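# Move the K-topped box into the tote by the door

## Task

Find the box marked with a K on its top face and place only that box inside the tote near the door, resting fully within the tote with no part sticking out past its rim. Every other box must stay on its desk. The robot must not tip over or finish leaning. The box has to stay in place by itself at the end, not because the robot is holding it.

## Robot and tools

ROBOT. A Hello Robot Stretch 4 with one arm: an omni-wheel base, a lift that rides up a mast, an arm that telescopes straight out, a three-joint wrist (yaw, pitch, roll) and a two-finger gripper. It stands roughly 1.6 m tall. The base rim lies within 0.23 m of the base-frame origin.

FRAMES. Base frame: origin on the floor below the base centre, x ahead, y to the left, z up. hand_pose is reported in this frame and marks a point between the open fingertips; with all wrist joints at 0 its axes line up with the base frame. The printed hand position may be somewhat off. The odometry frame is wherever the base frame sat when the scene began. base_odometry is from wheel rotation only, so slip is counted as motion; heading runs -3.142 to 3.142, left positive. If turned_by_wheels and turned_by_imu disagree by more than about 0.1 rad, the base likely bumped something or slid, and the heading error is roughly their difference.

execute_actions. Argument "actions": a list holding one action, or empty (empty just reports state and pictures). Argument "cameras": list of names from head_camera, head_left_camera, head_right_camera, wrist_camera, all; omitted, null or ["all"] gives every camera, [] gives none. One action contains "base", "joints" or both, plus optional "pace" and "contact_limits"; alternatively it holds only {"end_of_arm": "enable_torque"}, which re-powers any wrist or gripper motor that shut itself off, each then holding its present position. Everything in an action starts at once and may finish at different moments.
- "base": exactly one relative command, an offset from where the base last reported itself. translate_m: straight drive in metres, forward positive, -2 to 2. strafe_m: sideways drive in metres, left positive, -2 to 2. rotate_rad: spin in place in radians, counter-clockwise (left) positive, -3.2 to 3.2.
- "joints": absolute target positions keyed by name, each a single number. lift_m 0 to 1.2 m (tolerance ±0.004). arm_m 0 to 0.55 m extension (±0.004). wrist_yaw_rad -1.134 to 4.276 (0 points ahead, positive turns left, 3.14 is folded back; beyond 3.4 the arm may obstruct). wrist_pitch_rad -1.117 to 4.259 (0 level, 1.57 pointing down; ±0.05). wrist_roll_rad -1.117 to 4.259 (0 puts both fingers level; positive turns the gripper clockwise as seen from behind it; ±0.02). gripper_m -0.038 to 0.141 m, the fingertip gap when empty (negative means the fingers squeeze each other; ±0.004). A joint target past its range is clipped and executed with a notice; any other bad value or unknown key rejects the call and nothing moves.
- "pace": "slow", "default", "fast" or "max"; base top speeds 0.1/0.3/0.4/0.6 m/s and 1/2/3/4 rad/s respectively, further capped when lift_m exceeds 0.2 (down to 0.3 m/s and 1 rad/s at full height). Wrist speed does not change with pace.
- "contact_limits": {"arm_m": value} from 0 (gentlest) to 0.75 (firmest), default 0.5; sets how much force the arm move may apply before halting.
No action may run past 15 s. A part left out of an action might still be driving toward an older target without the statuses showing it. Example: {"base": {"translate_m": 0.3}, "joints": {"gripper_m": 0.05}, "pace": "fast"}. If a result reports a stop, any later execute_actions, wait or finished_scene calls in the same reply are skipped.

wait: "seconds" 0 to 10; nothing new is commanded, then the usual state and images come back.

zoom_image: "camera" (one of the four names) and "region" [x0, y0, x1, y1] in pixels of that camera's most recent full picture, origin top-left, no bigger than 504 by 504.

finished_scene: "scene" is the number of the current scene; it closes the scene for good once the last command has been held and reports success. Only finish when the box sits stably in the tote.

CAMERAS. head_camera sits atop the mast looking forward and downward (rotate the base to aim it). head_left_camera and head_right_camera are fisheyes beside it, angled more steeply down, showing the base and arm. wrist_camera looks along the fingers, fingertips near the bottom of its frame.

RESULT LINES. lidar_m: 12 distances in metres from the base origin, 30° sectors, first straight ahead then counter-clockwise (4th left, 7th behind, 10th right); "-" means nothing seen or closer than 0.25 m. It sees from about 0.15 m up, so table tops register; it may miss transparent items, thin legs and much behind the robot. wrist_depth_mm: 7×7 grid of median depths (100–2000 mm) from the top-left, "-" for out of range or hidden; includes the robot's own parts. base_tilt in degrees, forward and right positive, with a fixed offset up to about 1.5°. motor_effort: percent of maximum, positive toward larger joint values, bracket is the peak during the last action (noisy); for wheel_0, wheel_1, wheel_2 positive turns the base right. base_status and joint_status: "done"; "off_target" (rested short, may still push); "contact_stop_at_<key>" (blocked, the part goes slack: a slack lift can sag under load, slack wheels can roll); "limit_stop_at_<name>"; "time_out"; "torque_fault" (wrist or gripper motor went limp, send enable_torque). "limit_stop_at_tilt" means the lean exceeds 6° and lift, arm and wheels go slack. "limit_stop_at_own_body" means a joint nearly hit the robot; move it away. on_its_own lists things not commanded in this call; its "held at" is a held target, not the position.

GRIPPING. Command a gap smaller than the object; a smaller value squeezes harder and pulls it toward the wrist by up to a third of the shortfall. Neither gripper_m nor "done" proves a grasp; a firm squeeze at values of 0 or above shows in the gripper effort. If fingertips jam on a surface, raise the lift. To unfold at the start, send lift_m 0.4 with wrist_yaw_rad 0 together.

AVOID. Driving or turning with over 1 kg held and arm_m above 0.2 (worse at fast paces); strong steady pushes or pulls, especially with the gripper high or a high contact limit; pressing the gripper into things during base or arm moves (torque faults); tilting the gripper up while rolled (pitch below -0.2 with roll below -0.4 or above 4); dropping, slamming or knocking boxes off desks. Loose objects may occasionally be nudged by outside disturbances.

Each tool is called after "Request:" as name(argument=value, ...), one argument or row to a line, values as JSON.

## Session

Request:
execute_actions(
  actions=[],
)

Scene clock: 0.00 s.
base_odometry: x=+0.000 y=+0.000 heading=+0.000 (m, m, rad; odometry frame)
turned_by_wheels: +0.000 (rad since the last result)
turned_by_imu: +0.000 (rad since the last result)
base_tilt: forward=-0.1 right=+0.6 (deg)
lidar_m: 1.54 1.14 1.00 0.97 1.10 1.36 1.34 0.94 0.70 0.68 0.76 1.64
base_status: not commanded
joint_positions: lift_m=+0.171 arm_m=+0.001 wrist_yaw_rad=+3.226 wrist_pitch_rad=+0.010 wrist_roll_rad=-0.008 gripper_m=+0.057
joint_status: not commanded
motor_effort: lift_m=+19 arm_m=+0 wrist_yaw_rad=-1 wrist_pitch_rad=-5 wrist_roll_rad=+3 gripper_m=-3 wheel_0=+0 wheel_1=+0 wheel_2=+0 (%)
hand_pose: x=-0.1231 y=+0.0628 z=+0.3464 quat_wxyz=(-0.042, -0.005, -0.004, +0.999) (m; base frame)
wrist_depth_mm: - 136 135 - - - 1464 / - 106 135 1708 1661 1863 1708 / - 110 135 - - - 1661 / - 128 149 - - - 1661 / 201 1138 1863 - - - 1756 / 217 1205 193 1397 190 1336 1281 / 216 931 946 144 931 809 904
pictures: head_camera, head_left_camera, head_right_camera, wrist_camera
Images, in order (width x height): head_camera 420x560, head_left_camera 420x672, head_right_camera 420x672, wrist_camera 616x392.

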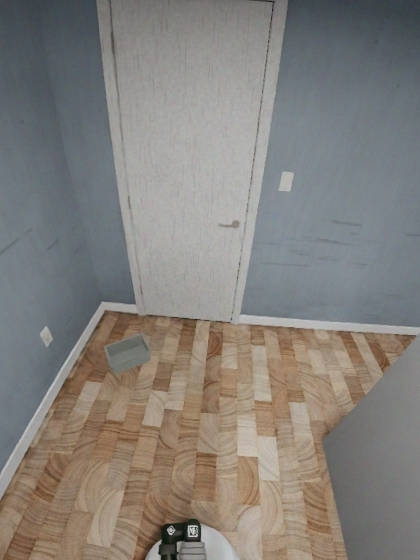

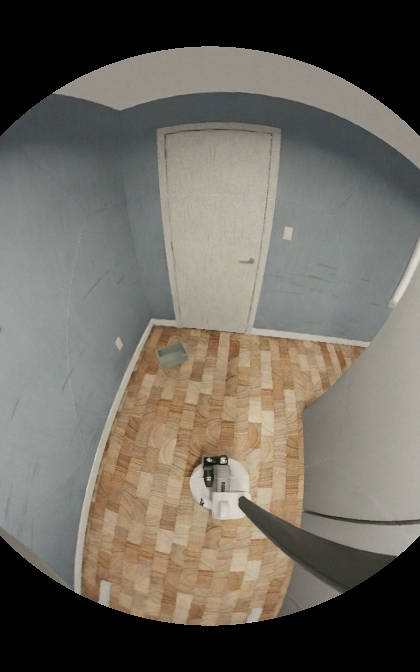

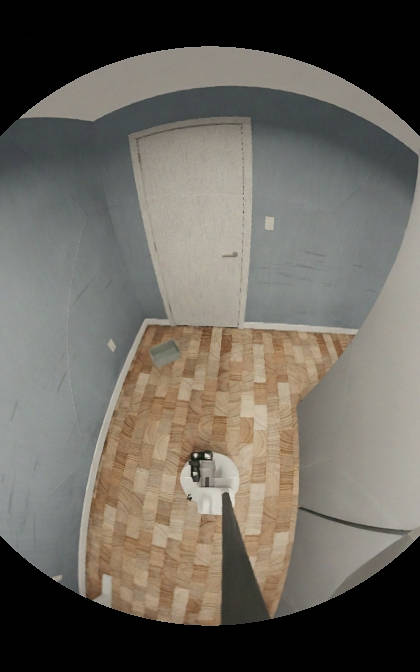

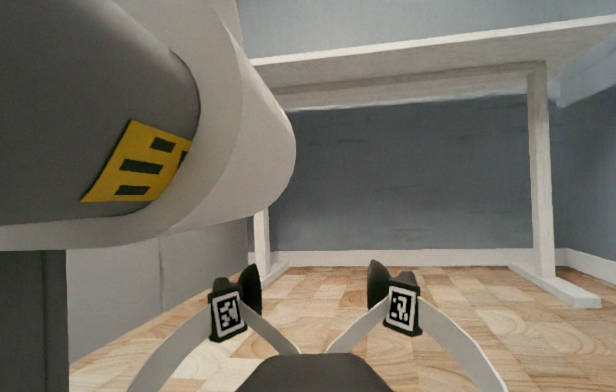

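Request:
execute_actions(
  actions=[
    {"base":{"rotate_rad":3.0},"pace":"fast"},
  ],
  cameras=["head_camera","head_left_camera"],
)

Scene clock: 5.93 s.
base_odometry: x=+0.000 y=+0.000 heading=+3.000 (m, m, rad; odometry frame)
turned_by_wheels: +3.000 (rad since the last result)
turned_by_imu: +3.053 (rad since the last result)
base_tilt: forward=-0.1 right=+0.6 (deg)
lidar_m: 1.32 1.03 0.73 0.69 0.72 1.67 1.57 1.18 1.07 1.01 1.05 1.38
base_status: done
joint_positions: lift_m=+0.171 arm_m=+0.001 wrist_yaw_rad=+3.226 wrist_pitch_rad=+0.010 wrist_roll_rad=-0.008 gripper_m=+0.057
joint_status: not commanded
motor_effort: lift_m=+19(19) arm_m=+0(0) wrist_yaw_rad=+3(3) wrist_pitch_rad=-5(5) wrist_roll_rad=+3(3) gripper_m=-3(4) wheel_0=-2(11) wheel_1=+0(10) wheel_2=-1(12) (%)
hand_pose: x=-0.1231 y=+0.0629 z=+0.3464 quat_wxyz=(-0.042, -0.005, -0.004, +0.999) (m; base frame)
wrist_depth_mm: - 135 135 1708 1661 1661 1661 / - 105 135 1661 1708 1661 1618 / - 110 135 1661 1661 1618 1661 / - 128 149 1661 1708 1661 1618 / 202 1708 1708 1708 1618 1618 1618 / 216 1205 194 1397 190 1336 1281 / 216 931 960 145 917 809 891
pictures: head_camera, head_left_camera
Images, in order (width x height): head_camera 420x560, head_left_camera 420x672.

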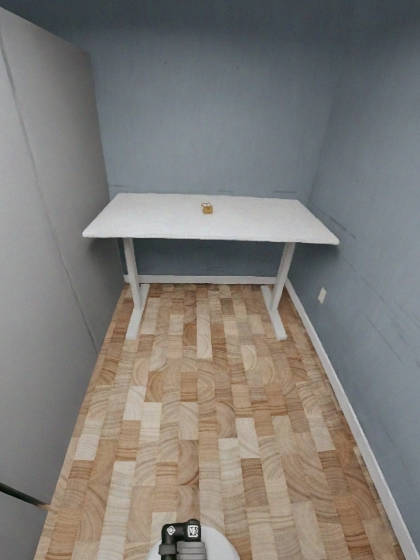

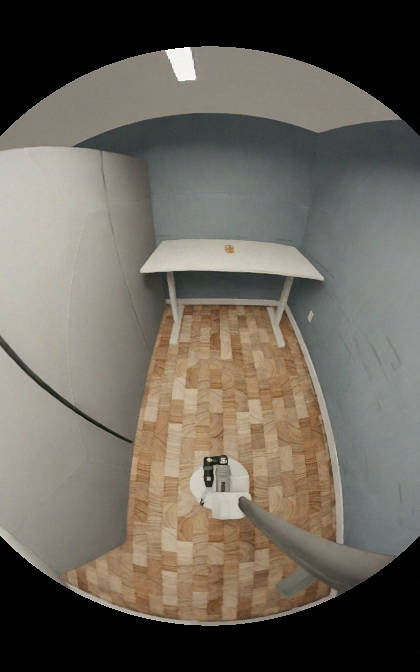

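Request:
zoom_image(
  camera="head_camera",
  region=[187, 193, 227, 223],
)

Region (187, 193, 227, 223) of head_camera's 420x560 image, scaled by 12.600, with more detail than that image has; it fills the top 378 rows of this view, and the rest is white.

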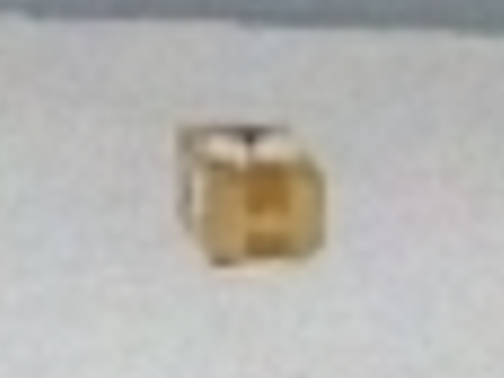

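Request:
execute_actions(
  actions=[
    {"base":{"translate_m":0.6},"pace":"max"},
  ],
  cameras=["head_camera"],
)

Request:
zoom_image(
  camera="head_camera",
  region=[170, 220, 250, 290],
)

Scene clock: 20.57 s.
base_odometry: x=-0.594 y=+0.085 heading=+3.000 (m, m, rad; odometry frame)
turned_by_wheels: +0.000 (rad since the last result)
turned_by_imu: +0.000 (rad since the last result)
base_tilt: forward=-0.1 right=+0.6 (deg)
lidar_m: 0.72 0.76 0.75 0.71 0.72 1.00 2.18 1.47 1.04 0.99 1.05 0.78
base_status: done
joint_positions: lift_m=+0.171 arm_m=+0.001 wrist_yaw_rad=+3.226 wrist_pitch_rad=+0.010 wrist_roll_rad=-0.008 gripper_m=+0.057
joint_status: not commanded
motor_effort: lift_m=+19(19) arm_m=+0(0) wrist_yaw_rad=+1(0) wrist_pitch_rad=-5(5) wrist_roll_rad=+2(3) gripper_m=-5(2) wheel_0=+0(9) wheel_1=+0(11) wheel_2=+1(16) (%)
hand_pose: x=-0.1231 y=+0.0629 z=+0.3464 quat_wxyz=(-0.042, -0.005, -0.004, +0.999) (m; base frame)
wrist_depth_mm: - 135 135 - - - 1025 / - 105 134 - - - 1025 / - 110 135 - - - 1025 / - 128 149 - - - 1042 / 202 1808 - - - - 1060 / 216 1499 193 1430 190 1336 1060 / 216 917 960 145 917 809 891
pictures: head_camera
Images, in order (width x height): head_camera 420x560.

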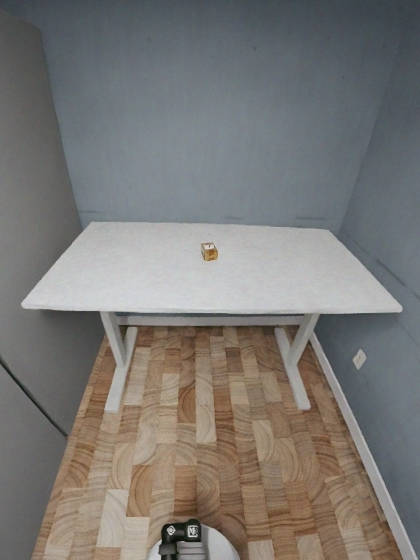

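Region (170, 220, 250, 290) of head_camera's 420x560 image, scaled by 6.300, with more detail than that image has; it fills the top 441 rows of this view, and the rest is white.

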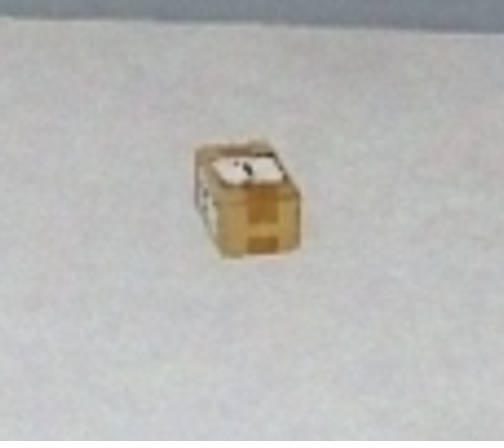

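Request:
zoom_image(
  camera="head_camera",
  region=[198, 238, 222, 256],
)

Region (198, 238, 222, 256) of head_camera's 420x560 image, scaled by 21.000, with more detail than that image has; it fills the top 378 rows of this view, and the rest is white.

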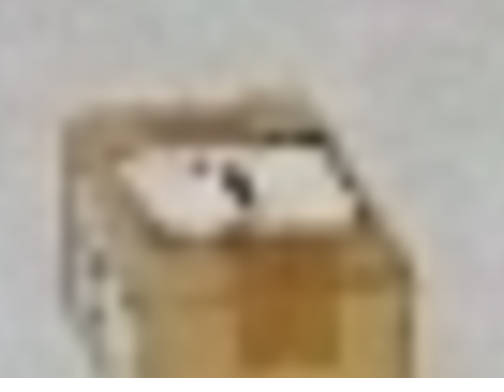

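Request:
execute_actions(
  actions=[
    {"base":{"translate_m":0.42},"pace":"max"},
  ],
  cameras=["head_camera"],
)

Request:
zoom_image(
  camera="head_camera",
  region=[180, 280, 250, 340],
)

Scene clock: 30.90 s.
base_odometry: x=-1.010 y=+0.144 heading=+3.000 (m, m, rad; odometry frame)
turned_by_wheels: +0.000 (rad since the last result)
turned_by_imu: -0.001 (rad since the last result)
base_tilt: forward=-0.1 right=+0.6 (deg)
lidar_m: 0.29 0.32 0.43 0.71 0.76 1.02 2.40 1.44 1.05 0.98 0.47 0.32
base_status: done
joint_positions: lift_m=+0.171 arm_m=+0.001 wrist_yaw_rad=+3.226 wrist_pitch_rad=+0.010 wrist_roll_rad=-0.008 gripper_m=+0.057
joint_status: not commanded
motor_effort: lift_m=+19(19) arm_m=+0(0) wrist_yaw_rad=+1(1) wrist_pitch_rad=-4(4) wrist_roll_rad=+3(3) gripper_m=-1(4) wheel_0=+0(9) wheel_1=+0(7) wheel_2=+0(16) (%)
hand_pose: x=-0.1231 y=+0.0629 z=+0.3464 quat_wxyz=(-0.042, -0.005, -0.004, +0.999) (m; base frame)
wrist_depth_mm: - 136 135 - - 1618 1042 / - 106 134 - - 1576 1042 / - 111 135 - - 1661 1042 / - 128 149 - - 1661 1078 / 202 1808 - - - 1756 1060 / 217 1537 196 1430 189 1308 1060 / 216 931 946 144 917 809 891
pictures: head_camera
Images, in order (width x height): head_camera 420x560.

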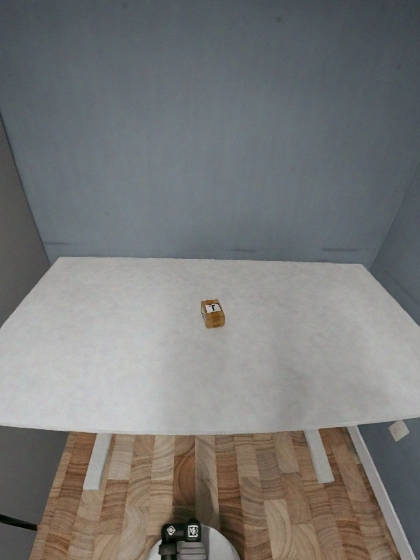

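Region (180, 280, 250, 340) of head_camera's 420x560 image, scaled by 7.200, with more detail than that image has; it fills the top 432 rows of this view, and the rest is white.

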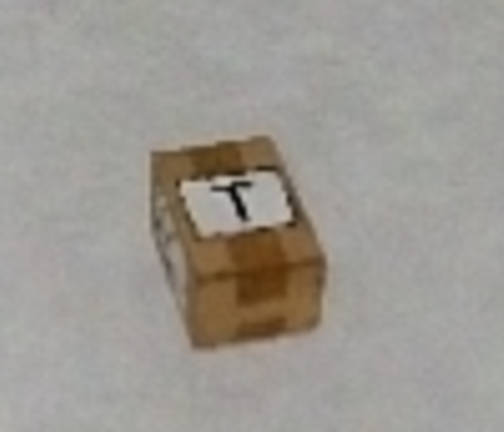

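Request:
execute_actions(
  actions=[
    {"base":{"translate_m":-2.0},"pace":"max"},
  ],
  cameras=["head_camera","head_left_camera"],
)

Scene clock: 43.23 s.
base_odometry: x=+0.970 y=-0.139 heading=+3.000 (m, m, rad; odometry frame)
turned_by_wheels: +0.000 (rad since the last result)
turned_by_imu: -0.007 (rad since the last result)
base_tilt: forward=-0.1 right=+0.6 (deg)
lidar_m: 2.32 0.99 0.76 1.16 0.92 0.65 0.55 0.63 0.50 0.52 1.08 1.43
base_status: done
joint_positions: lift_m=+0.171 arm_m=+0.001 wrist_yaw_rad=+3.226 wrist_pitch_rad=+0.010 wrist_roll_rad=-0.008 gripper_m=+0.057
joint_status: not commanded
motor_effort: lift_m=+19(19) arm_m=+0(0) wrist_yaw_rad=-2(2) wrist_pitch_rad=-6(4) wrist_roll_rad=+3(3) gripper_m=-4(2) wheel_0=+0(10) wheel_1=+2(8) wheel_2=-2(15) (%)
hand_pose: x=-0.1231 y=+0.0628 z=+0.3464 quat_wxyz=(-0.042, -0.005, -0.004, +0.999) (m; base frame)
wrist_depth_mm: - 136 135 715 723 723 715 / - 105 134 707 723 723 699 / - 110 134 715 723 715 707 / - 128 149 707 715 715 699 / 202 732 723 707 723 707 707 / 216 741 196 715 190 707 715 / 216 741 732 145 699 699 699
pictures: head_camera, head_left_camera
Images, in order (width x height): head_camera 420x560, head_left_camera 420x672.

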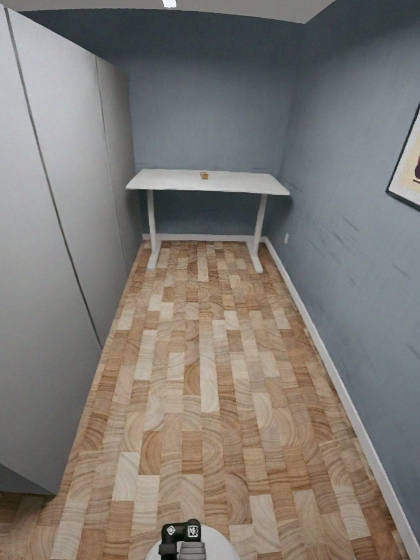

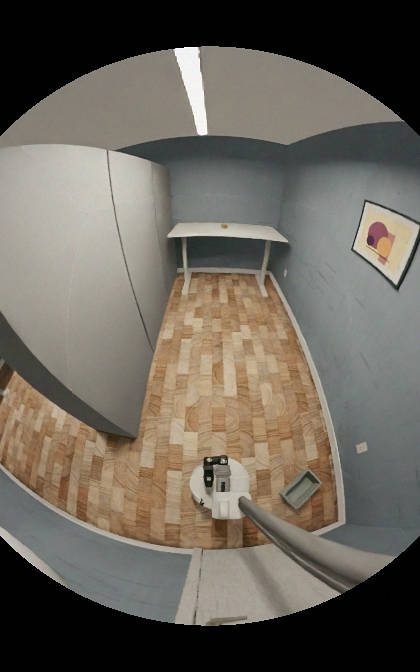

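Request:
execute_actions(
  actions=[
    {"base":{"rotate_rad":1.62},"pace":"fast"},
  ],
  cameras=["head_camera","head_right_camera"],
)

Scene clock: 49.67 s.
base_odometry: x=+0.970 y=-0.139 heading=-1.663 (m, m, rad; odometry frame)
turned_by_wheels: +1.620 (rad since the last result)
turned_by_imu: +1.648 (rad since the last result)
base_tilt: forward=-0.1 right=+0.6 (deg)
lidar_m: 2.11 0.87 0.61 0.55 0.63 0.50 0.65 1.08 1.53 2.33 0.95 0.75
base_status: done
joint_positions: lift_m=+0.171 arm_m=+0.001 wrist_yaw_rad=+3.226 wrist_pitch_rad=+0.010 wrist_roll_rad=-0.008 gripper_m=+0.057
joint_status: not commanded
motor_effort: lift_m=+19(19) arm_m=+0(0) wrist_yaw_rad=-1(2) wrist_pitch_rad=-4(5) wrist_roll_rad=+2(2) gripper_m=-2(3) wheel_0=-3(10) wheel_1=+0(10) wheel_2=-1(11) (%)
hand_pose: x=-0.1231 y=+0.0629 z=+0.3464 quat_wxyz=(-0.042, -0.005, -0.004, +0.999) (m; base frame)
wrist_depth_mm: - 136 135 1138 1098 1078 960 / - 106 134 1138 1118 1078 960 / - 110 134 1138 1138 1078 946 / - 128 149 1138 1118 1098 976 / 202 1182 1160 1138 1118 1078 991 / 216 1205 195 1138 190 1078 991 / 216 931 946 145 788 707 891
pictures: head_camera, head_right_camera
Images, in order (width x height): head_camera 420x560, head_right_camera 420x672.

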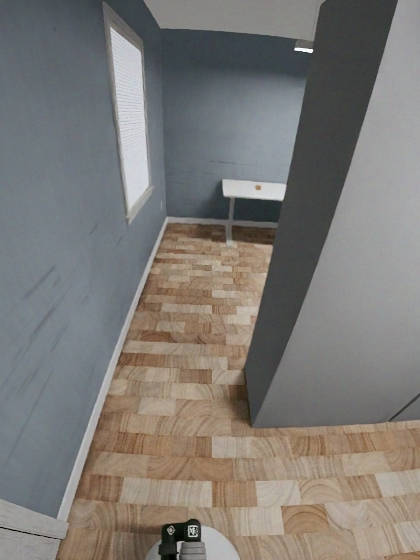

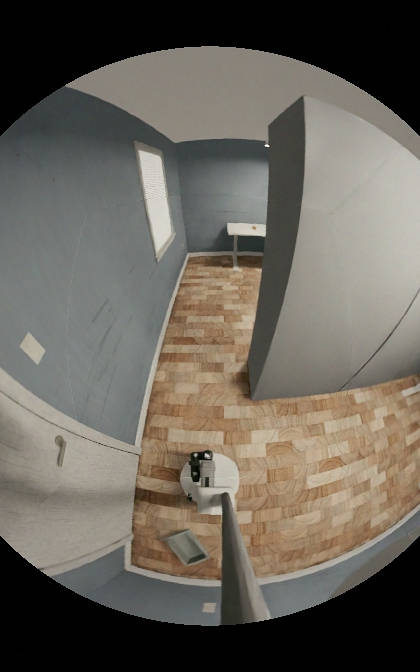

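Request:
execute_actions(
  actions=[
    {"base":{"translate_m":1.7},"pace":"max"},
  ],
  cameras=["head_camera","head_right_camera"],
)

Scene clock: 61.03 s.
base_odometry: x=+0.813 y=-1.832 heading=-1.663 (m, m, rad; odometry frame)
turned_by_wheels: +0.000 (rad since the last result)
turned_by_imu: +0.001 (rad since the last result)
base_tilt: forward=-0.2 right=+0.6 (deg)
lidar_m: 1.26 0.74 0.53 0.56 0.60 0.86 2.36 0.66 0.85 2.40 1.65 1.25
base_status: done
joint_positions: lift_m=+0.171 arm_m=+0.001 wrist_yaw_rad=+3.226 wrist_pitch_rad=+0.010 wrist_roll_rad=-0.008 gripper_m=+0.057
joint_status: not commanded
motor_effort: lift_m=+19(19) arm_m=+0(0) wrist_yaw_rad=-1(3) wrist_pitch_rad=-5(6) wrist_roll_rad=+3(3) gripper_m=-4(3) wheel_0=-1(11) wheel_1=-1(8) wheel_2=+2(15) (%)
hand_pose: x=-0.1231 y=+0.0629 z=+0.3464 quat_wxyz=(-0.042, -0.005, -0.004, +0.999) (m; base frame)
wrist_depth_mm: - 136 135 - - 1366 866 / - 106 134 - - 1430 854 / - 110 134 - - 1430 878 / - 128 149 - - 1430 891 / 201 750 - - - 1537 904 / 216 820 196 1397 190 1229 904 / 216 732 960 144 917 798 831
pictures: head_camera, head_right_camera
Images, in order (width x height): head_camera 420x560, head_right_camera 420x672.

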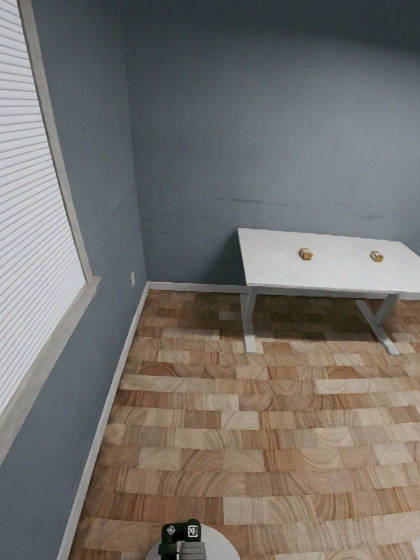

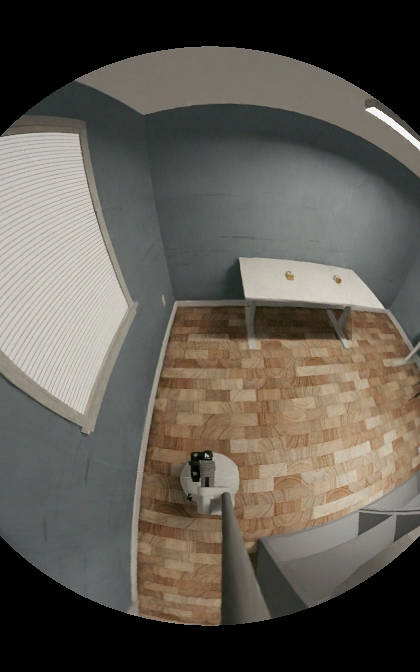

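Request:
execute_actions(
  actions=[
    {"base":{"rotate_rad":-0.95},"pace":"fast"},
  ],
  cameras=["head_camera"],
)

Request:
execute_actions(
  actions=[
    {"base":{"translate_m":1.1},"pace":"max"},
  ],
  cameras=["head_camera","head_left_camera"],
)

Scene clock: 68.47 s.
base_odometry: x=+0.813 y=-1.832 heading=-2.613 (m, m, rad; odometry frame)
turned_by_wheels: -0.950 (rad since the last result)
turned_by_imu: -0.969 (rad since the last result)
base_tilt: forward=-0.1 right=+0.6 (deg)
lidar_m: 1.57 1.25 1.51 0.70 0.53 0.56 0.61 0.94 1.04 0.67 0.94 2.38
base_status: done
joint_positions: lift_m=+0.171 arm_m=+0.001 wrist_yaw_rad=+3.226 wrist_pitch_rad=+0.010 wrist_roll_rad=-0.008 gripper_m=+0.057
joint_status: not commanded
motor_effort: lift_m=+19(19) arm_m=+0(0) wrist_yaw_rad=+3(2) wrist_pitch_rad=-5(5) wrist_roll_rad=+3(3) gripper_m=-2(2) wheel_0=+1(9) wheel_1=+0(11) wheel_2=-1(9) (%)
hand_pose: x=-0.1231 y=+0.0629 z=+0.3464 quat_wxyz=(-0.042, -0.005, -0.004, +0.999) (m; base frame)
wrist_depth_mm: - 136 135 798 668 574 504 / - 106 134 809 668 569 504 / - 110 135 759 668 574 504 / - 128 149 778 668 574 512 / 202 1229 1042 820 654 574 508 / 216 1308 194 831 190 569 517 / 216 917 931 145 661 549 512
pictures: head_camera
Images, in order (width x height): head_camera 420x560.

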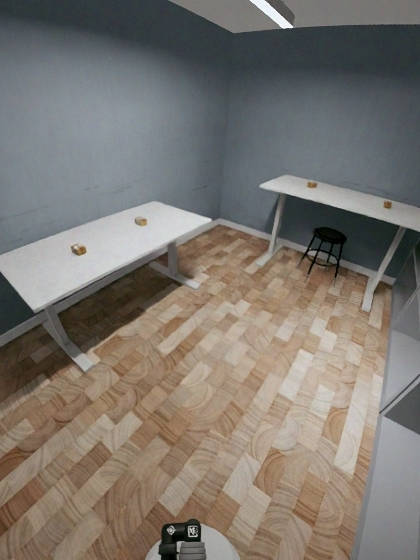

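Scene clock: 71.87 s.
base_odometry: x=-0.137 y=-2.386 heading=-2.613 (m, m, rad; odometry frame)
turned_by_wheels: +0.000 (rad since the last result)
turned_by_imu: +0.001 (rad since the last result)
base_tilt: forward=-0.1 right=+0.6 (deg)
lidar_m: 0.69 0.53 0.54 0.60 1.43 1.41 1.58 1.25 1.23 1.34 1.55 1.50
base_status: done
joint_positions: lift_m=+0.171 arm_m=+0.001 wrist_yaw_rad=+3.226 wrist_pitch_rad=+0.010 wrist_roll_rad=-0.008 gripper_m=+0.057
joint_status: not commanded
motor_effort: lift_m=+20(19) arm_m=+0(0) wrist_yaw_rad=+1(1) wrist_pitch_rad=-5(6) wrist_roll_rad=+3(3) gripper_m=-3(3) wheel_0=-1(11) wheel_1=-1(9) wheel_2=+3(17) (%)
hand_pose: x=-0.1231 y=+0.0628 z=+0.3464 quat_wxyz=(-0.042, -0.005, -0.004, +0.999) (m; base frame)
wrist_depth_mm: - 136 135 1921 1618 1366 1229 / - 105 134 1983 1661 1366 1205 / - 110 134 1863 1576 1397 1205 / - 127 149 1863 1618 1366 1229 / 202 1281 - - 1618 1397 1205 / 216 1366 195 1397 190 1308 1182 / 216 917 946 145 917 809 891
pictures: head_camera, head_left_camera
Images, in order (width x height): head_camera 420x560, head_left_camera 420x672.

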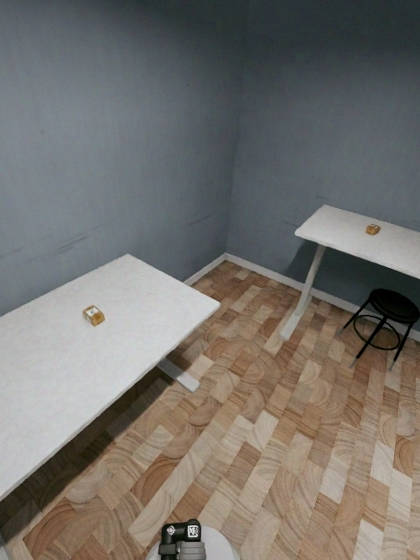

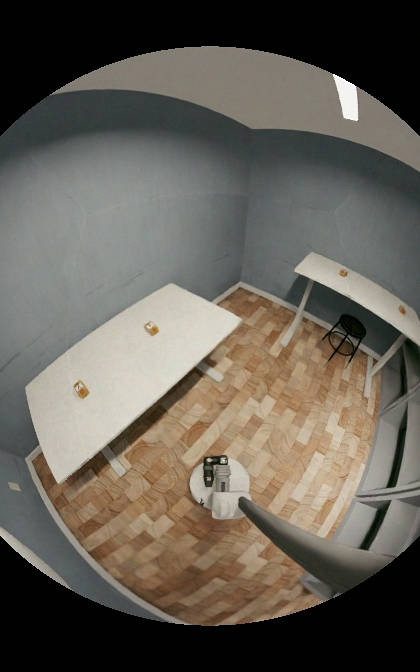

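Request:
zoom_image(
  camera="head_camera",
  region=[73, 298, 113, 333],
)

Request:
zoom_image(
  camera="head_left_camera",
  region=[66, 375, 96, 405],
)

Region (73, 298, 113, 333) of head_camera's 420x560 image, scaled by 12.600, with more detail than that image has; it fills the top 441 rows of this view, and the rest is white.

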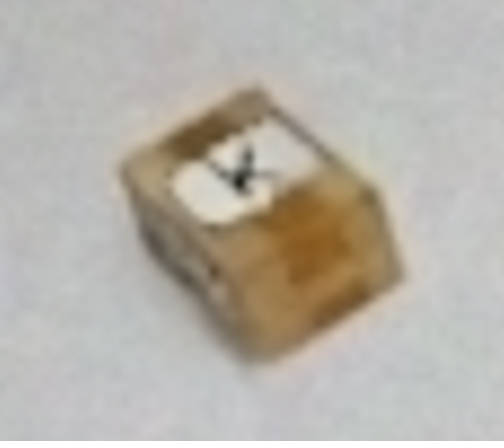

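Region (66, 375, 96, 405) of head_left_camera's 420x672 image, scaled by 16.800, with more detail than that image has.

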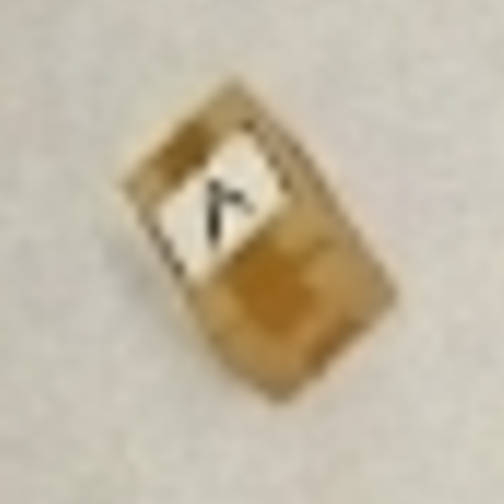

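Request:
execute_actions(
  actions=[
    {"base":{"rotate_rad":0.9},"joints":{"lift_m":0.85},"pace":"max"},
  ],
  cameras=["head_camera"],
)

Scene clock: 107.00 s.
base_odometry: x=-0.137 y=-2.386 heading=-1.713 (m, m, rad; odometry frame)
turned_by_wheels: +0.900 (rad since the last result)
turned_by_imu: +0.915 (rad since the last result)
base_tilt: forward=-0.1 right=+0.6 (deg)
lidar_m: 0.53 0.55 0.78 1.40 1.43 1.26 1.22 1.27 1.61 1.52 0.76 0.56
base_status: done
joint_positions: lift_m=+0.850 arm_m=+0.001 wrist_yaw_rad=+3.226 wrist_pitch_rad=+0.010 wrist_roll_rad=-0.008 gripper_m=+0.057
joint_status: all done
motor_effort: lift_m=+23(28) arm_m=+0(0) wrist_yaw_rad=+0(3) wrist_pitch_rad=-6(7) wrist_roll_rad=+3(3) gripper_m=-3(3) wheel_0=-2(10) wheel_1=+0(11) wheel_2=+1(13) (%)
hand_pose: x=-0.1231 y=+0.0628 z=+1.0250 quat_wxyz=(-0.042, -0.005, -0.004, +0.999) (m; base frame)
wrist_depth_mm: - 136 136 1708 1708 - - / - 106 135 1756 1537 - - / - 110 135 1808 1708 - - / - 128 149 1756 1708 - - / 201 1808 1366 1756 1661 - - / 216 1808 195 1808 190 - - / 216 1430 1366 144 1397 1397 -
pictures: head_camera
Images, in order (width x height): head_camera 420x560.

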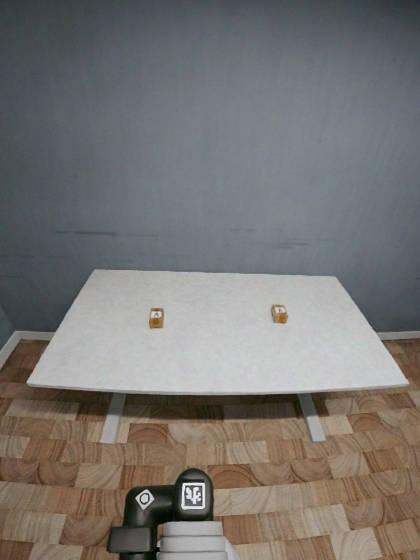

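Request:
execute_actions(
  actions=[
    {"base":{"strafe_m":-0.48},"joints":{"wrist_yaw_rad":0,"wrist_pitch_rad":1.57,"gripper_m":0.13,"lift_m":0.9},"pace":"max"},
  ],
)

Scene clock: 120.33 s.
base_odometry: x=-0.612 y=-2.318 heading=-1.714 (m, m, rad; odometry frame)
turned_by_wheels: +0.000 (rad since the last result)
turned_by_imu: +0.000 (rad since the last result)
base_tilt: forward=-0.1 right=+0.6 (deg)
lidar_m: 0.52 0.55 0.78 1.87 1.96 1.27 1.20 1.28 1.08 1.03 1.07 0.57
base_status: done
joint_positions: lift_m=+0.900 arm_m=+0.001 wrist_yaw_rad=+0.000 wrist_pitch_rad=+1.570 wrist_roll_rad=-0.008 gripper_m=+0.130
joint_status: all done
motor_effort: lift_m=+23(27) arm_m=+0(0) wrist_yaw_rad=-2(5) wrist_pitch_rad=+0(6) wrist_roll_rad=+3(3) gripper_m=+0(4) wheel_0=-1(12) wheel_1=-1(11) wheel_2=+0(2) (%)
hand_pose: x=+0.1719 y=-0.0874 z=+0.7895 quat_wxyz=(+0.707, -0.003, +0.707, +0.003) (m; base frame)
wrist_depth_mm: 1025 1025 1008 1008 1008 1008 991 / 1025 1008 1008 991 1008 976 991 / 1008 1025 1025 1008 1008 991 976 / 1025 1008 1008 991 991 991 991 / 1008 1008 798 788 991 1008 991 / 1025 991 798 798 798 198 991 / 1025 1008 809 142 1008 991 991
pictures: head_camera, head_left_camera, head_right_camera, wrist_camera
Images, in order (width x height): head_camera 420x560, head_left_camera 420x672, head_right_camera 420x672, wrist_camera 616x392.

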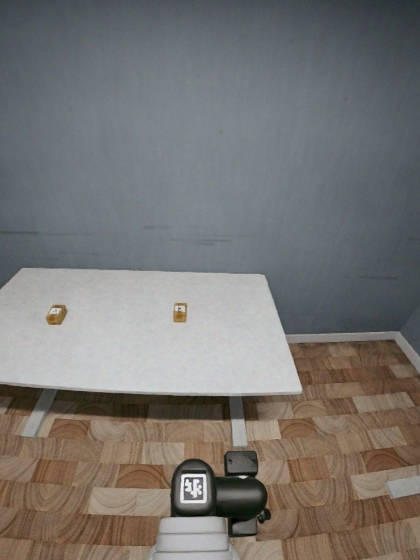

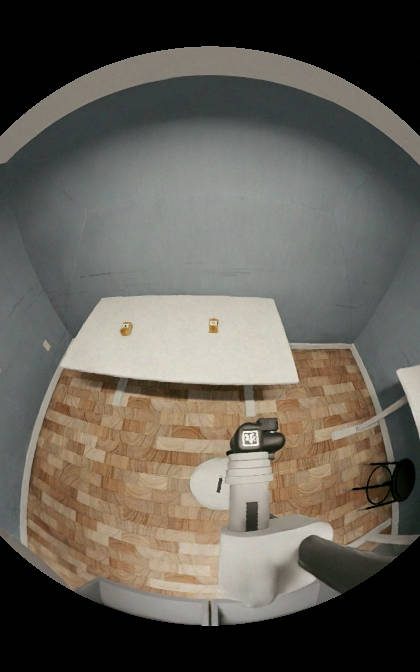

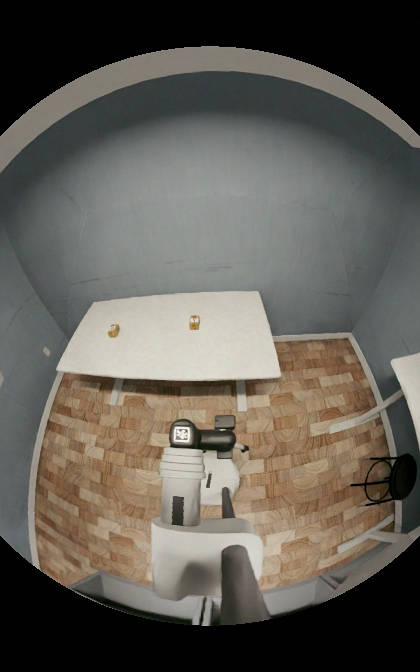

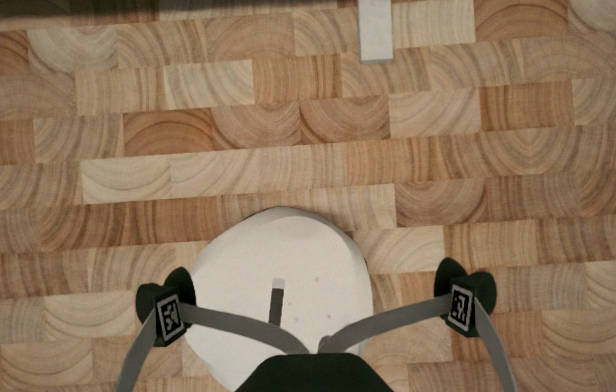

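Request:
execute_actions(
  actions=[
    {"base":{"strafe_m":0.16},"joints":{"arm_m":0.5},"pace":"max"},
  ],
  cameras=["head_camera","wrist_camera"],
)

Scene clock: 129.83 s.
base_odometry: x=-0.454 y=-2.341 heading=-1.714 (m, m, rad; odometry frame)
turned_by_wheels: +0.000 (rad since the last result)
turned_by_imu: -0.002 (rad since the last result)
base_tilt: forward=+0.0 right=+0.6 (deg)
lidar_m: 0.53 0.56 0.76 1.71 1.79 1.28 1.21 1.26 1.25 1.19 0.78 0.58
base_status: done
joint_positions: lift_m=+0.900 arm_m=+0.499 wrist_yaw_rad=+0.000 wrist_pitch_rad=+1.570 wrist_roll_rad=-0.008 gripper_m=+0.130
joint_status: all done
motor_effort: lift_m=+23(23) arm_m=+8(9) wrist_yaw_rad=+0(0) wrist_pitch_rad=+2(1) wrist_roll_rad=+3(2) gripper_m=+1(1) wheel_0=+0(13) wheel_1=-2(13) wheel_2=+0(0) (%)
hand_pose: x=+0.6697 y=-0.0874 z=+0.7895 quat_wxyz=(+0.707, -0.003, +0.707, +0.003) (m; base frame)
wrist_depth_mm: 298 294 294 293 291 289 289 / 296 294 293 291 291 289 287 / 296 293 293 291 291 287 287 / 296 294 293 291 290 289 287 / 296 296 293 293 290 287 287 / 294 293 293 290 289 199 287 / 294 293 291 142 290 287 287
pictures: head_camera, wrist_camera
Images, in order (width x height): head_camera 420x560, wrist_camera 616x392.

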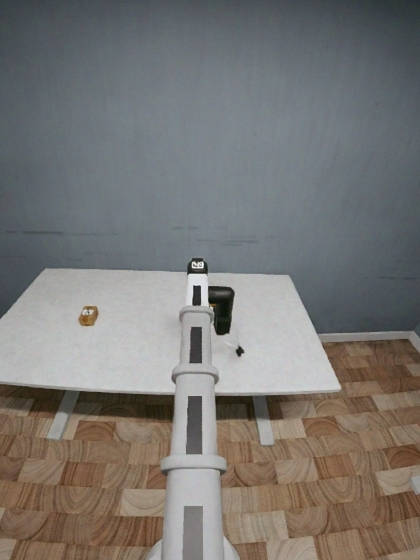

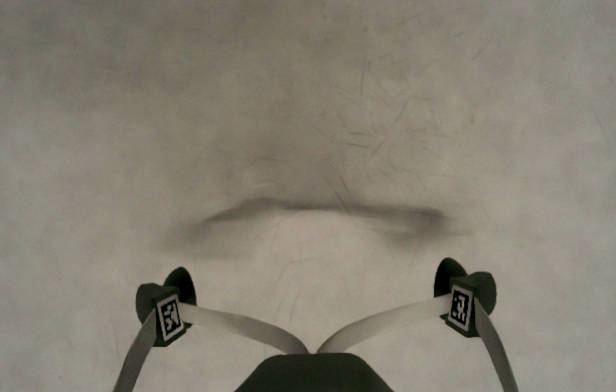

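Request:
execute_actions(
  actions=[
    {"base":{"translate_m":0.2},"joints":{"lift_m":0.96},"pace":"fast"},
  ],
  cameras=["head_camera","wrist_camera"],
)

Scene clock: 143.17 s.
base_odometry: x=-0.482 y=-2.539 heading=-1.713 (m, m, rad; odometry frame)
turned_by_wheels: +0.000 (rad since the last result)
turned_by_imu: -0.001 (rad since the last result)
base_tilt: forward=+0.0 right=+0.6 (deg)
lidar_m: 0.33 0.35 0.46 1.72 1.81 1.49 1.42 1.49 1.26 1.19 0.47 0.33
base_status: done
joint_positions: lift_m=+0.960 arm_m=+0.499 wrist_yaw_rad=+0.000 wrist_pitch_rad=+1.570 wrist_roll_rad=-0.008 gripper_m=+0.130
joint_status: all done
motor_effort: lift_m=+23(23) arm_m=+8(8) wrist_yaw_rad=+1(0) wrist_pitch_rad=+2(2) wrist_roll_rad=+3(3) gripper_m=+0(1) wheel_0=+1(7) wheel_1=+2(7) wheel_2=-1(10) (%)
hand_pose: x=+0.6697 y=-0.0874 z=+0.8495 quat_wxyz=(+0.707, -0.003, +0.707, +0.003) (m; base frame)
wrist_depth_mm: 359 355 353 353 349 349 347 / 357 355 353 351 349 347 349 / 355 355 353 306 351 347 347 / 355 353 351 303 349 347 347 / 355 355 353 351 347 349 345 / 353 353 349 351 349 198 345 / 355 353 351 142 347 345 345
pictures: head_camera, wrist_camera
Images, in order (width x height): head_camera 420x560, wrist_camera 616x392.

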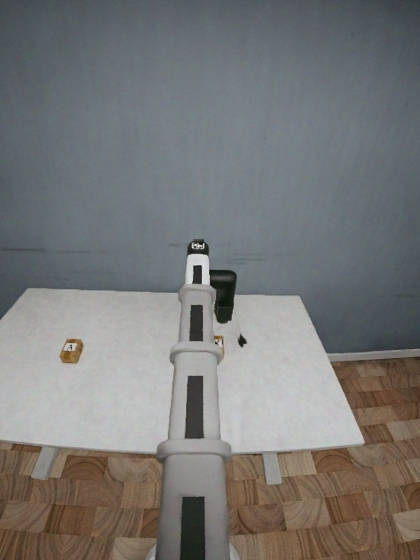

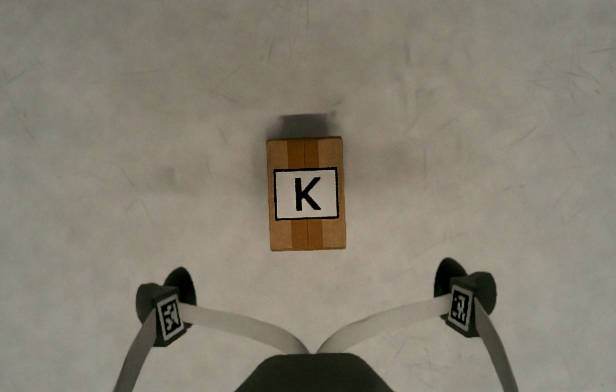

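Request:
execute_actions(
  actions=[
    {"joints":{"lift_m":0.856,"arm_m":0.549,"gripper_m":0.10},"pace":"default"},
  ],
  cameras=["head_right_camera","wrist_camera"],
)

Scene clock: 152.47 s.
base_odometry: x=-0.482 y=-2.539 heading=-1.713 (m, m, rad; odometry frame)
turned_by_wheels: +0.000 (rad since the last result)
turned_by_imu: -0.001 (rad since the last result)
base_tilt: forward=-0.1 right=+0.6 (deg)
lidar_m: 0.31 0.34 0.49 1.73 1.80 1.47 1.40 1.49 1.27 1.18 0.49 0.36
base_status: not commanded
joint_positions: lift_m=+0.856 arm_m=+0.548 wrist_yaw_rad=+0.000 wrist_pitch_rad=+1.570 wrist_roll_rad=-0.008 gripper_m=+0.100
joint_status: all done
motor_effort: lift_m=+17(22) arm_m=+8(9) wrist_yaw_rad=-1(2) wrist_pitch_rad=+0(1) wrist_roll_rad=+2(3) gripper_m=-4(1) wheel_0=+1(1) wheel_1=+3(2) wheel_2=-1(1) (%)
hand_pose: x=+0.7186 y=-0.0874 z=+0.7460 quat_wxyz=(+0.707, -0.003, +0.707, +0.003) (m; base frame)
wrist_depth_mm: 251 251 251 248 247 247 245 / 252 250 249 249 248 245 245 / 252 251 249 249 248 246 245 / 252 250 250 249 247 246 244 / 251 250 249 198 248 246 244 / 252 250 197 197 198 245 244 / 251 250 248 137 247 245 244
pictures: head_right_camera, wrist_camera
Images, in order (width x height): head_right_camera 420x672, wrist_camera 616x392.

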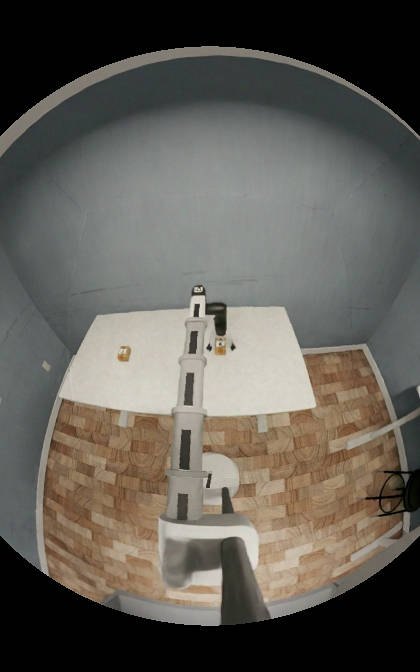

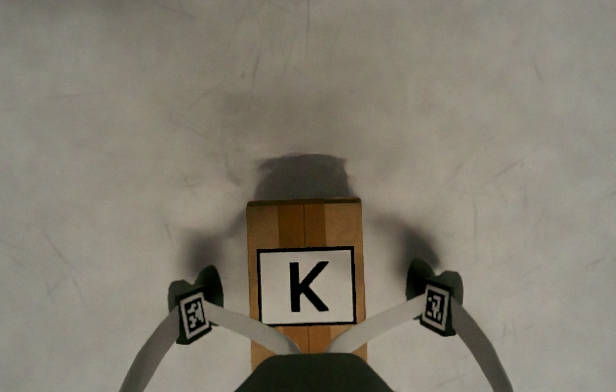

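Request:
execute_actions(
  actions=[
    {"joints":{"lift_m":0.848,"gripper_m":0.02}},
  ],
  cameras=["wrist_camera"],
)

Request:
execute_actions(
  actions=[
    {"joints":{"lift_m":0.9}},
  ],
  cameras=["head_camera","wrist_camera"],
)

Scene clock: 165.70 s.
base_odometry: x=-0.482 y=-2.539 heading=-1.713 (m, m, rad; odometry frame)
turned_by_wheels: +0.000 (rad since the last result)
turned_by_imu: -0.001 (rad since the last result)
base_tilt: forward=-0.1 right=+0.6 (deg)
lidar_m: 0.31 0.36 0.49 1.73 1.78 1.47 1.42 1.48 1.26 1.17 0.49 0.35
base_status: not commanded
joint_positions: lift_m=+0.848 arm_m=+0.548 wrist_yaw_rad=+0.000 wrist_pitch_rad=+1.570 wrist_roll_rad=-0.008 gripper_m=+0.020
joint_status: all done
motor_effort: lift_m=+16(17) arm_m=+8(8) wrist_yaw_rad=-1(1) wrist_pitch_rad=+2(5) wrist_roll_rad=+3(2) gripper_m=-20(17) wheel_0=+1(1) wheel_1=+3(2) wheel_2=-1(0) (%)
hand_pose: x=+0.7186 y=-0.0874 z=+0.7380 quat_wxyz=(+0.707, -0.003, +0.707, +0.003) (m; base frame)
wrist_depth_mm: 244 243 242 240 240 238 237 / 244 243 241 241 239 237 236 / 243 243 241 239 239 238 237 / 243 242 241 239 238 237 236 / 244 242 240 182 237 237 236 / 244 243 183 182 181 236 236 / 243 241 240 182 238 236 236
pictures: wrist_camera
Images, in order (width x height): wrist_camera 616x392.

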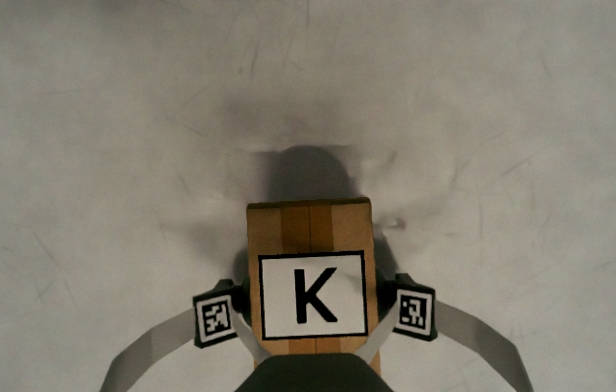

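Scene clock: 166.83 s.
base_odometry: x=-0.482 y=-2.539 heading=-1.713 (m, m, rad; odometry frame)
turned_by_wheels: +0.000 (rad since the last result)
turned_by_imu: +0.000 (rad since the last result)
base_tilt: forward=-0.1 right=+0.6 (deg)
lidar_m: 0.31 0.34 0.49 1.71 1.78 1.47 1.41 1.51 1.28 1.20 0.47 0.36
base_status: not commanded
joint_positions: lift_m=+0.900 arm_m=+0.548 wrist_yaw_rad=+0.000 wrist_pitch_rad=+1.570 wrist_roll_rad=-0.008 gripper_m=+0.020
joint_status: all done
motor_effort: lift_m=+24(25) arm_m=+8(8) wrist_yaw_rad=+0(2) wrist_pitch_rad=+0(1) wrist_roll_rad=+3(2) gripper_m=-20(18) wheel_0=+1(1) wheel_1=+2(3) wheel_2=-1(1) (%)
hand_pose: x=+0.7186 y=-0.0874 z=+0.7894 quat_wxyz=(+0.707, -0.003, +0.707, +0.003) (m; base frame)
wrist_depth_mm: 297 294 293 291 290 290 289 / 297 294 293 290 290 289 287 / 296 293 293 291 290 289 287 / 296 294 291 291 289 289 289 / 296 294 293 182 290 289 287 / 294 293 185 181 182 287 287 / 294 293 290 182 289 287 286
pictures: head_camera, wrist_camera
Images, in order (width x height): head_camera 420x560, wrist_camera 616x392.

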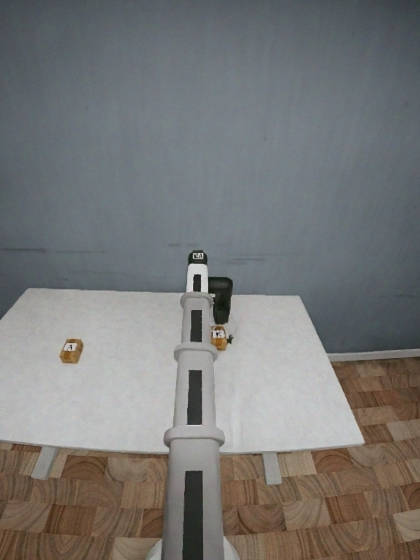

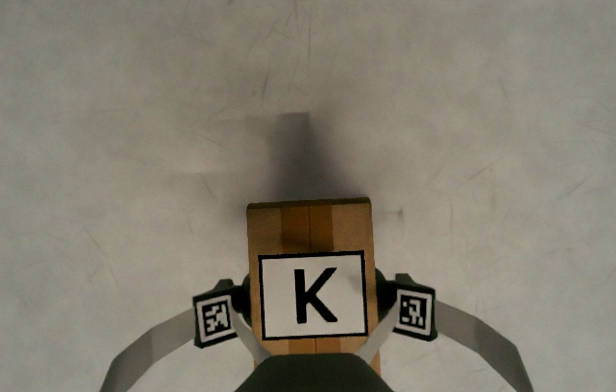

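Request:
execute_actions(
  actions=[
    {"base":{"strafe_m":1.25},"joints":{"lift_m":0.95,"arm_m":0.0},"pace":"max"},
  ],
  cameras=["head_left_camera"],
)

Scene clock: 181.90 s.
base_odometry: x=+0.755 y=-2.717 heading=-1.714 (m, m, rad; odometry frame)
turned_by_wheels: +0.000 (rad since the last result)
turned_by_imu: -0.005 (rad since the last result)
base_tilt: forward=-0.1 right=+0.6 (deg)
lidar_m: 1.10 0.75 0.49 0.46 0.51 0.67 1.82 1.51 2.02 1.36 0.50 0.45
base_status: done
joint_positions: lift_m=+0.950 arm_m=+0.002 wrist_yaw_rad=+0.000 wrist_pitch_rad=+1.570 wrist_roll_rad=-0.008 gripper_m=+0.020
joint_status: all done
motor_effort: lift_m=+22(26) arm_m=-8(9) wrist_yaw_rad=-1(0) wrist_pitch_rad=+0(1) wrist_roll_rad=+3(2) gripper_m=-18(19) wheel_0=-2(13) wheel_1=+0(11) wheel_2=-1(1) (%)
hand_pose: x=+0.1733 y=-0.0874 z=+0.8395 quat_wxyz=(+0.707, -0.003, +0.707, +0.003) (m; base frame)
wrist_depth_mm: 931 1060 1060 1060 1060 1042 342 / 904 1060 1060 1042 1042 1042 1042 / 891 1078 1060 1060 1042 1042 1042 / 891 1060 1060 1060 1060 1025 1042 / 866 1060 831 182 1042 1042 1042 / 866 1060 184 181 181 1025 1042 / 842 991 866 182 1060 1042 1025
pictures: head_left_camera
Images, in order (width x height): head_left_camera 420x672.

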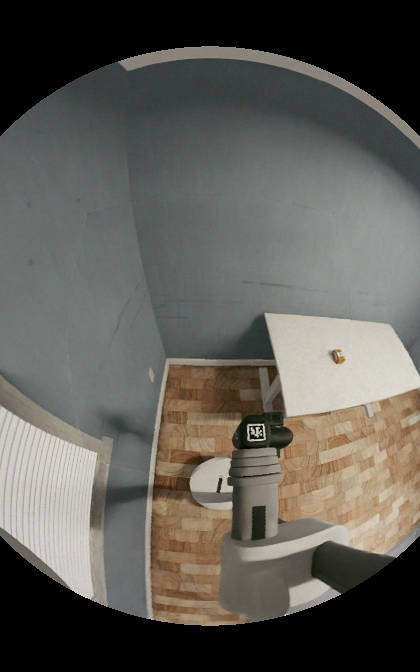

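Request:
execute_actions(
  actions=[
    {"base":{"rotate_rad":3.09},"joints":{"lift_m":0.41},"pace":"fast"},
  ],
  cameras=["head_camera"],
)

Scene clock: 190.33 s.
base_odometry: x=+0.755 y=-2.717 heading=+1.376 (m, m, rad; odometry frame)
turned_by_wheels: +3.090 (rad since the last result)
turned_by_imu: +3.145 (rad since the last result)
base_tilt: forward=-0.1 right=+0.6 (deg)
lidar_m: 1.73 1.49 1.95 1.55 0.50 0.46 1.12 0.79 0.51 0.46 0.49 0.66
base_status: done
joint_positions: lift_m=+0.410 arm_m=+0.002 wrist_yaw_rad=+0.000 wrist_pitch_rad=+1.570 wrist_roll_rad=-0.008 gripper_m=+0.020
joint_status: all done
motor_effort: lift_m=+17(19) arm_m=-8(9) wrist_yaw_rad=-1(1) wrist_pitch_rad=+3(1) wrist_roll_rad=+2(2) gripper_m=-21(19) wheel_0=-2(7) wheel_1=-1(9) wheel_2=-2(8) (%)
hand_pose: x=+0.1734 y=-0.0874 z=+0.3000 quat_wxyz=(+0.707, -0.003, +0.707, +0.003) (m; base frame)
wrist_depth_mm: 530 530 530 525 517 521 517 / 530 530 525 525 525 517 517 / 525 525 521 525 517 517 512 / 535 530 525 525 521 521 517 / 530 525 312 182 517 521 517 / 530 314 184 182 181 512 512 / 315 310 309 181 307 517 517
pictures: head_camera
Images, in order (width x height): head_camera 420x560.

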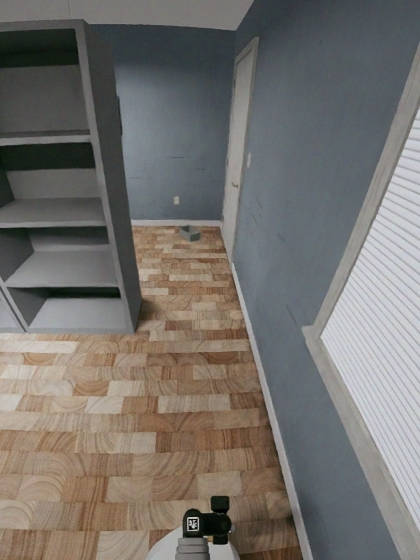

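Request:
execute_actions(
  actions=[
    {"base":{"translate_m":2.0},"pace":"max"},
  ],
  cameras=["head_camera"],
)

Scene clock: 199.73 s.
base_odometry: x=+1.142 y=-0.754 heading=+1.376 (m, m, rad; odometry frame)
turned_by_wheels: +0.000 (rad since the last result)
turned_by_imu: +0.001 (rad since the last result)
base_tilt: forward=-0.1 right=+0.6 (deg)
lidar_m: 1.03 1.66 2.18 0.55 0.55 0.73 1.92 0.63 0.43 0.40 0.42 0.55
base_status: done
joint_positions: lift_m=+0.410 arm_m=+0.002 wrist_yaw_rad=+0.000 wrist_pitch_rad=+1.570 wrist_roll_rad=-0.008 gripper_m=+0.020
joint_status: not commanded
motor_effort: lift_m=+17(17) arm_m=-8(8) wrist_yaw_rad=+0(1) wrist_pitch_rad=+0(1) wrist_roll_rad=+3(3) gripper_m=-19(18) wheel_0=+1(9) wheel_1=-2(10) wheel_2=+2(14) (%)
hand_pose: x=+0.1734 y=-0.0874 z=+0.3000 quat_wxyz=(+0.707, -0.003, +0.707, +0.003) (m; base frame)
wrist_depth_mm: 530 535 521 530 521 521 455 / 530 530 521 521 521 517 473 / 530 530 530 521 517 517 488 / 530 530 525 521 521 521 496 / 525 530 312 182 517 521 504 / 525 312 183 182 182 517 508 / 314 309 310 182 307 517 512
pictures: head_camera
Images, in order (width x height): head_camera 420x560.

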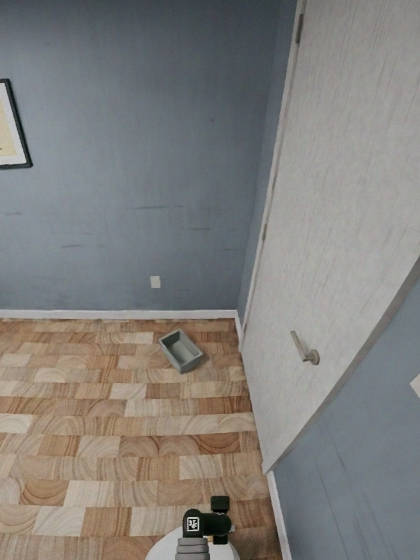

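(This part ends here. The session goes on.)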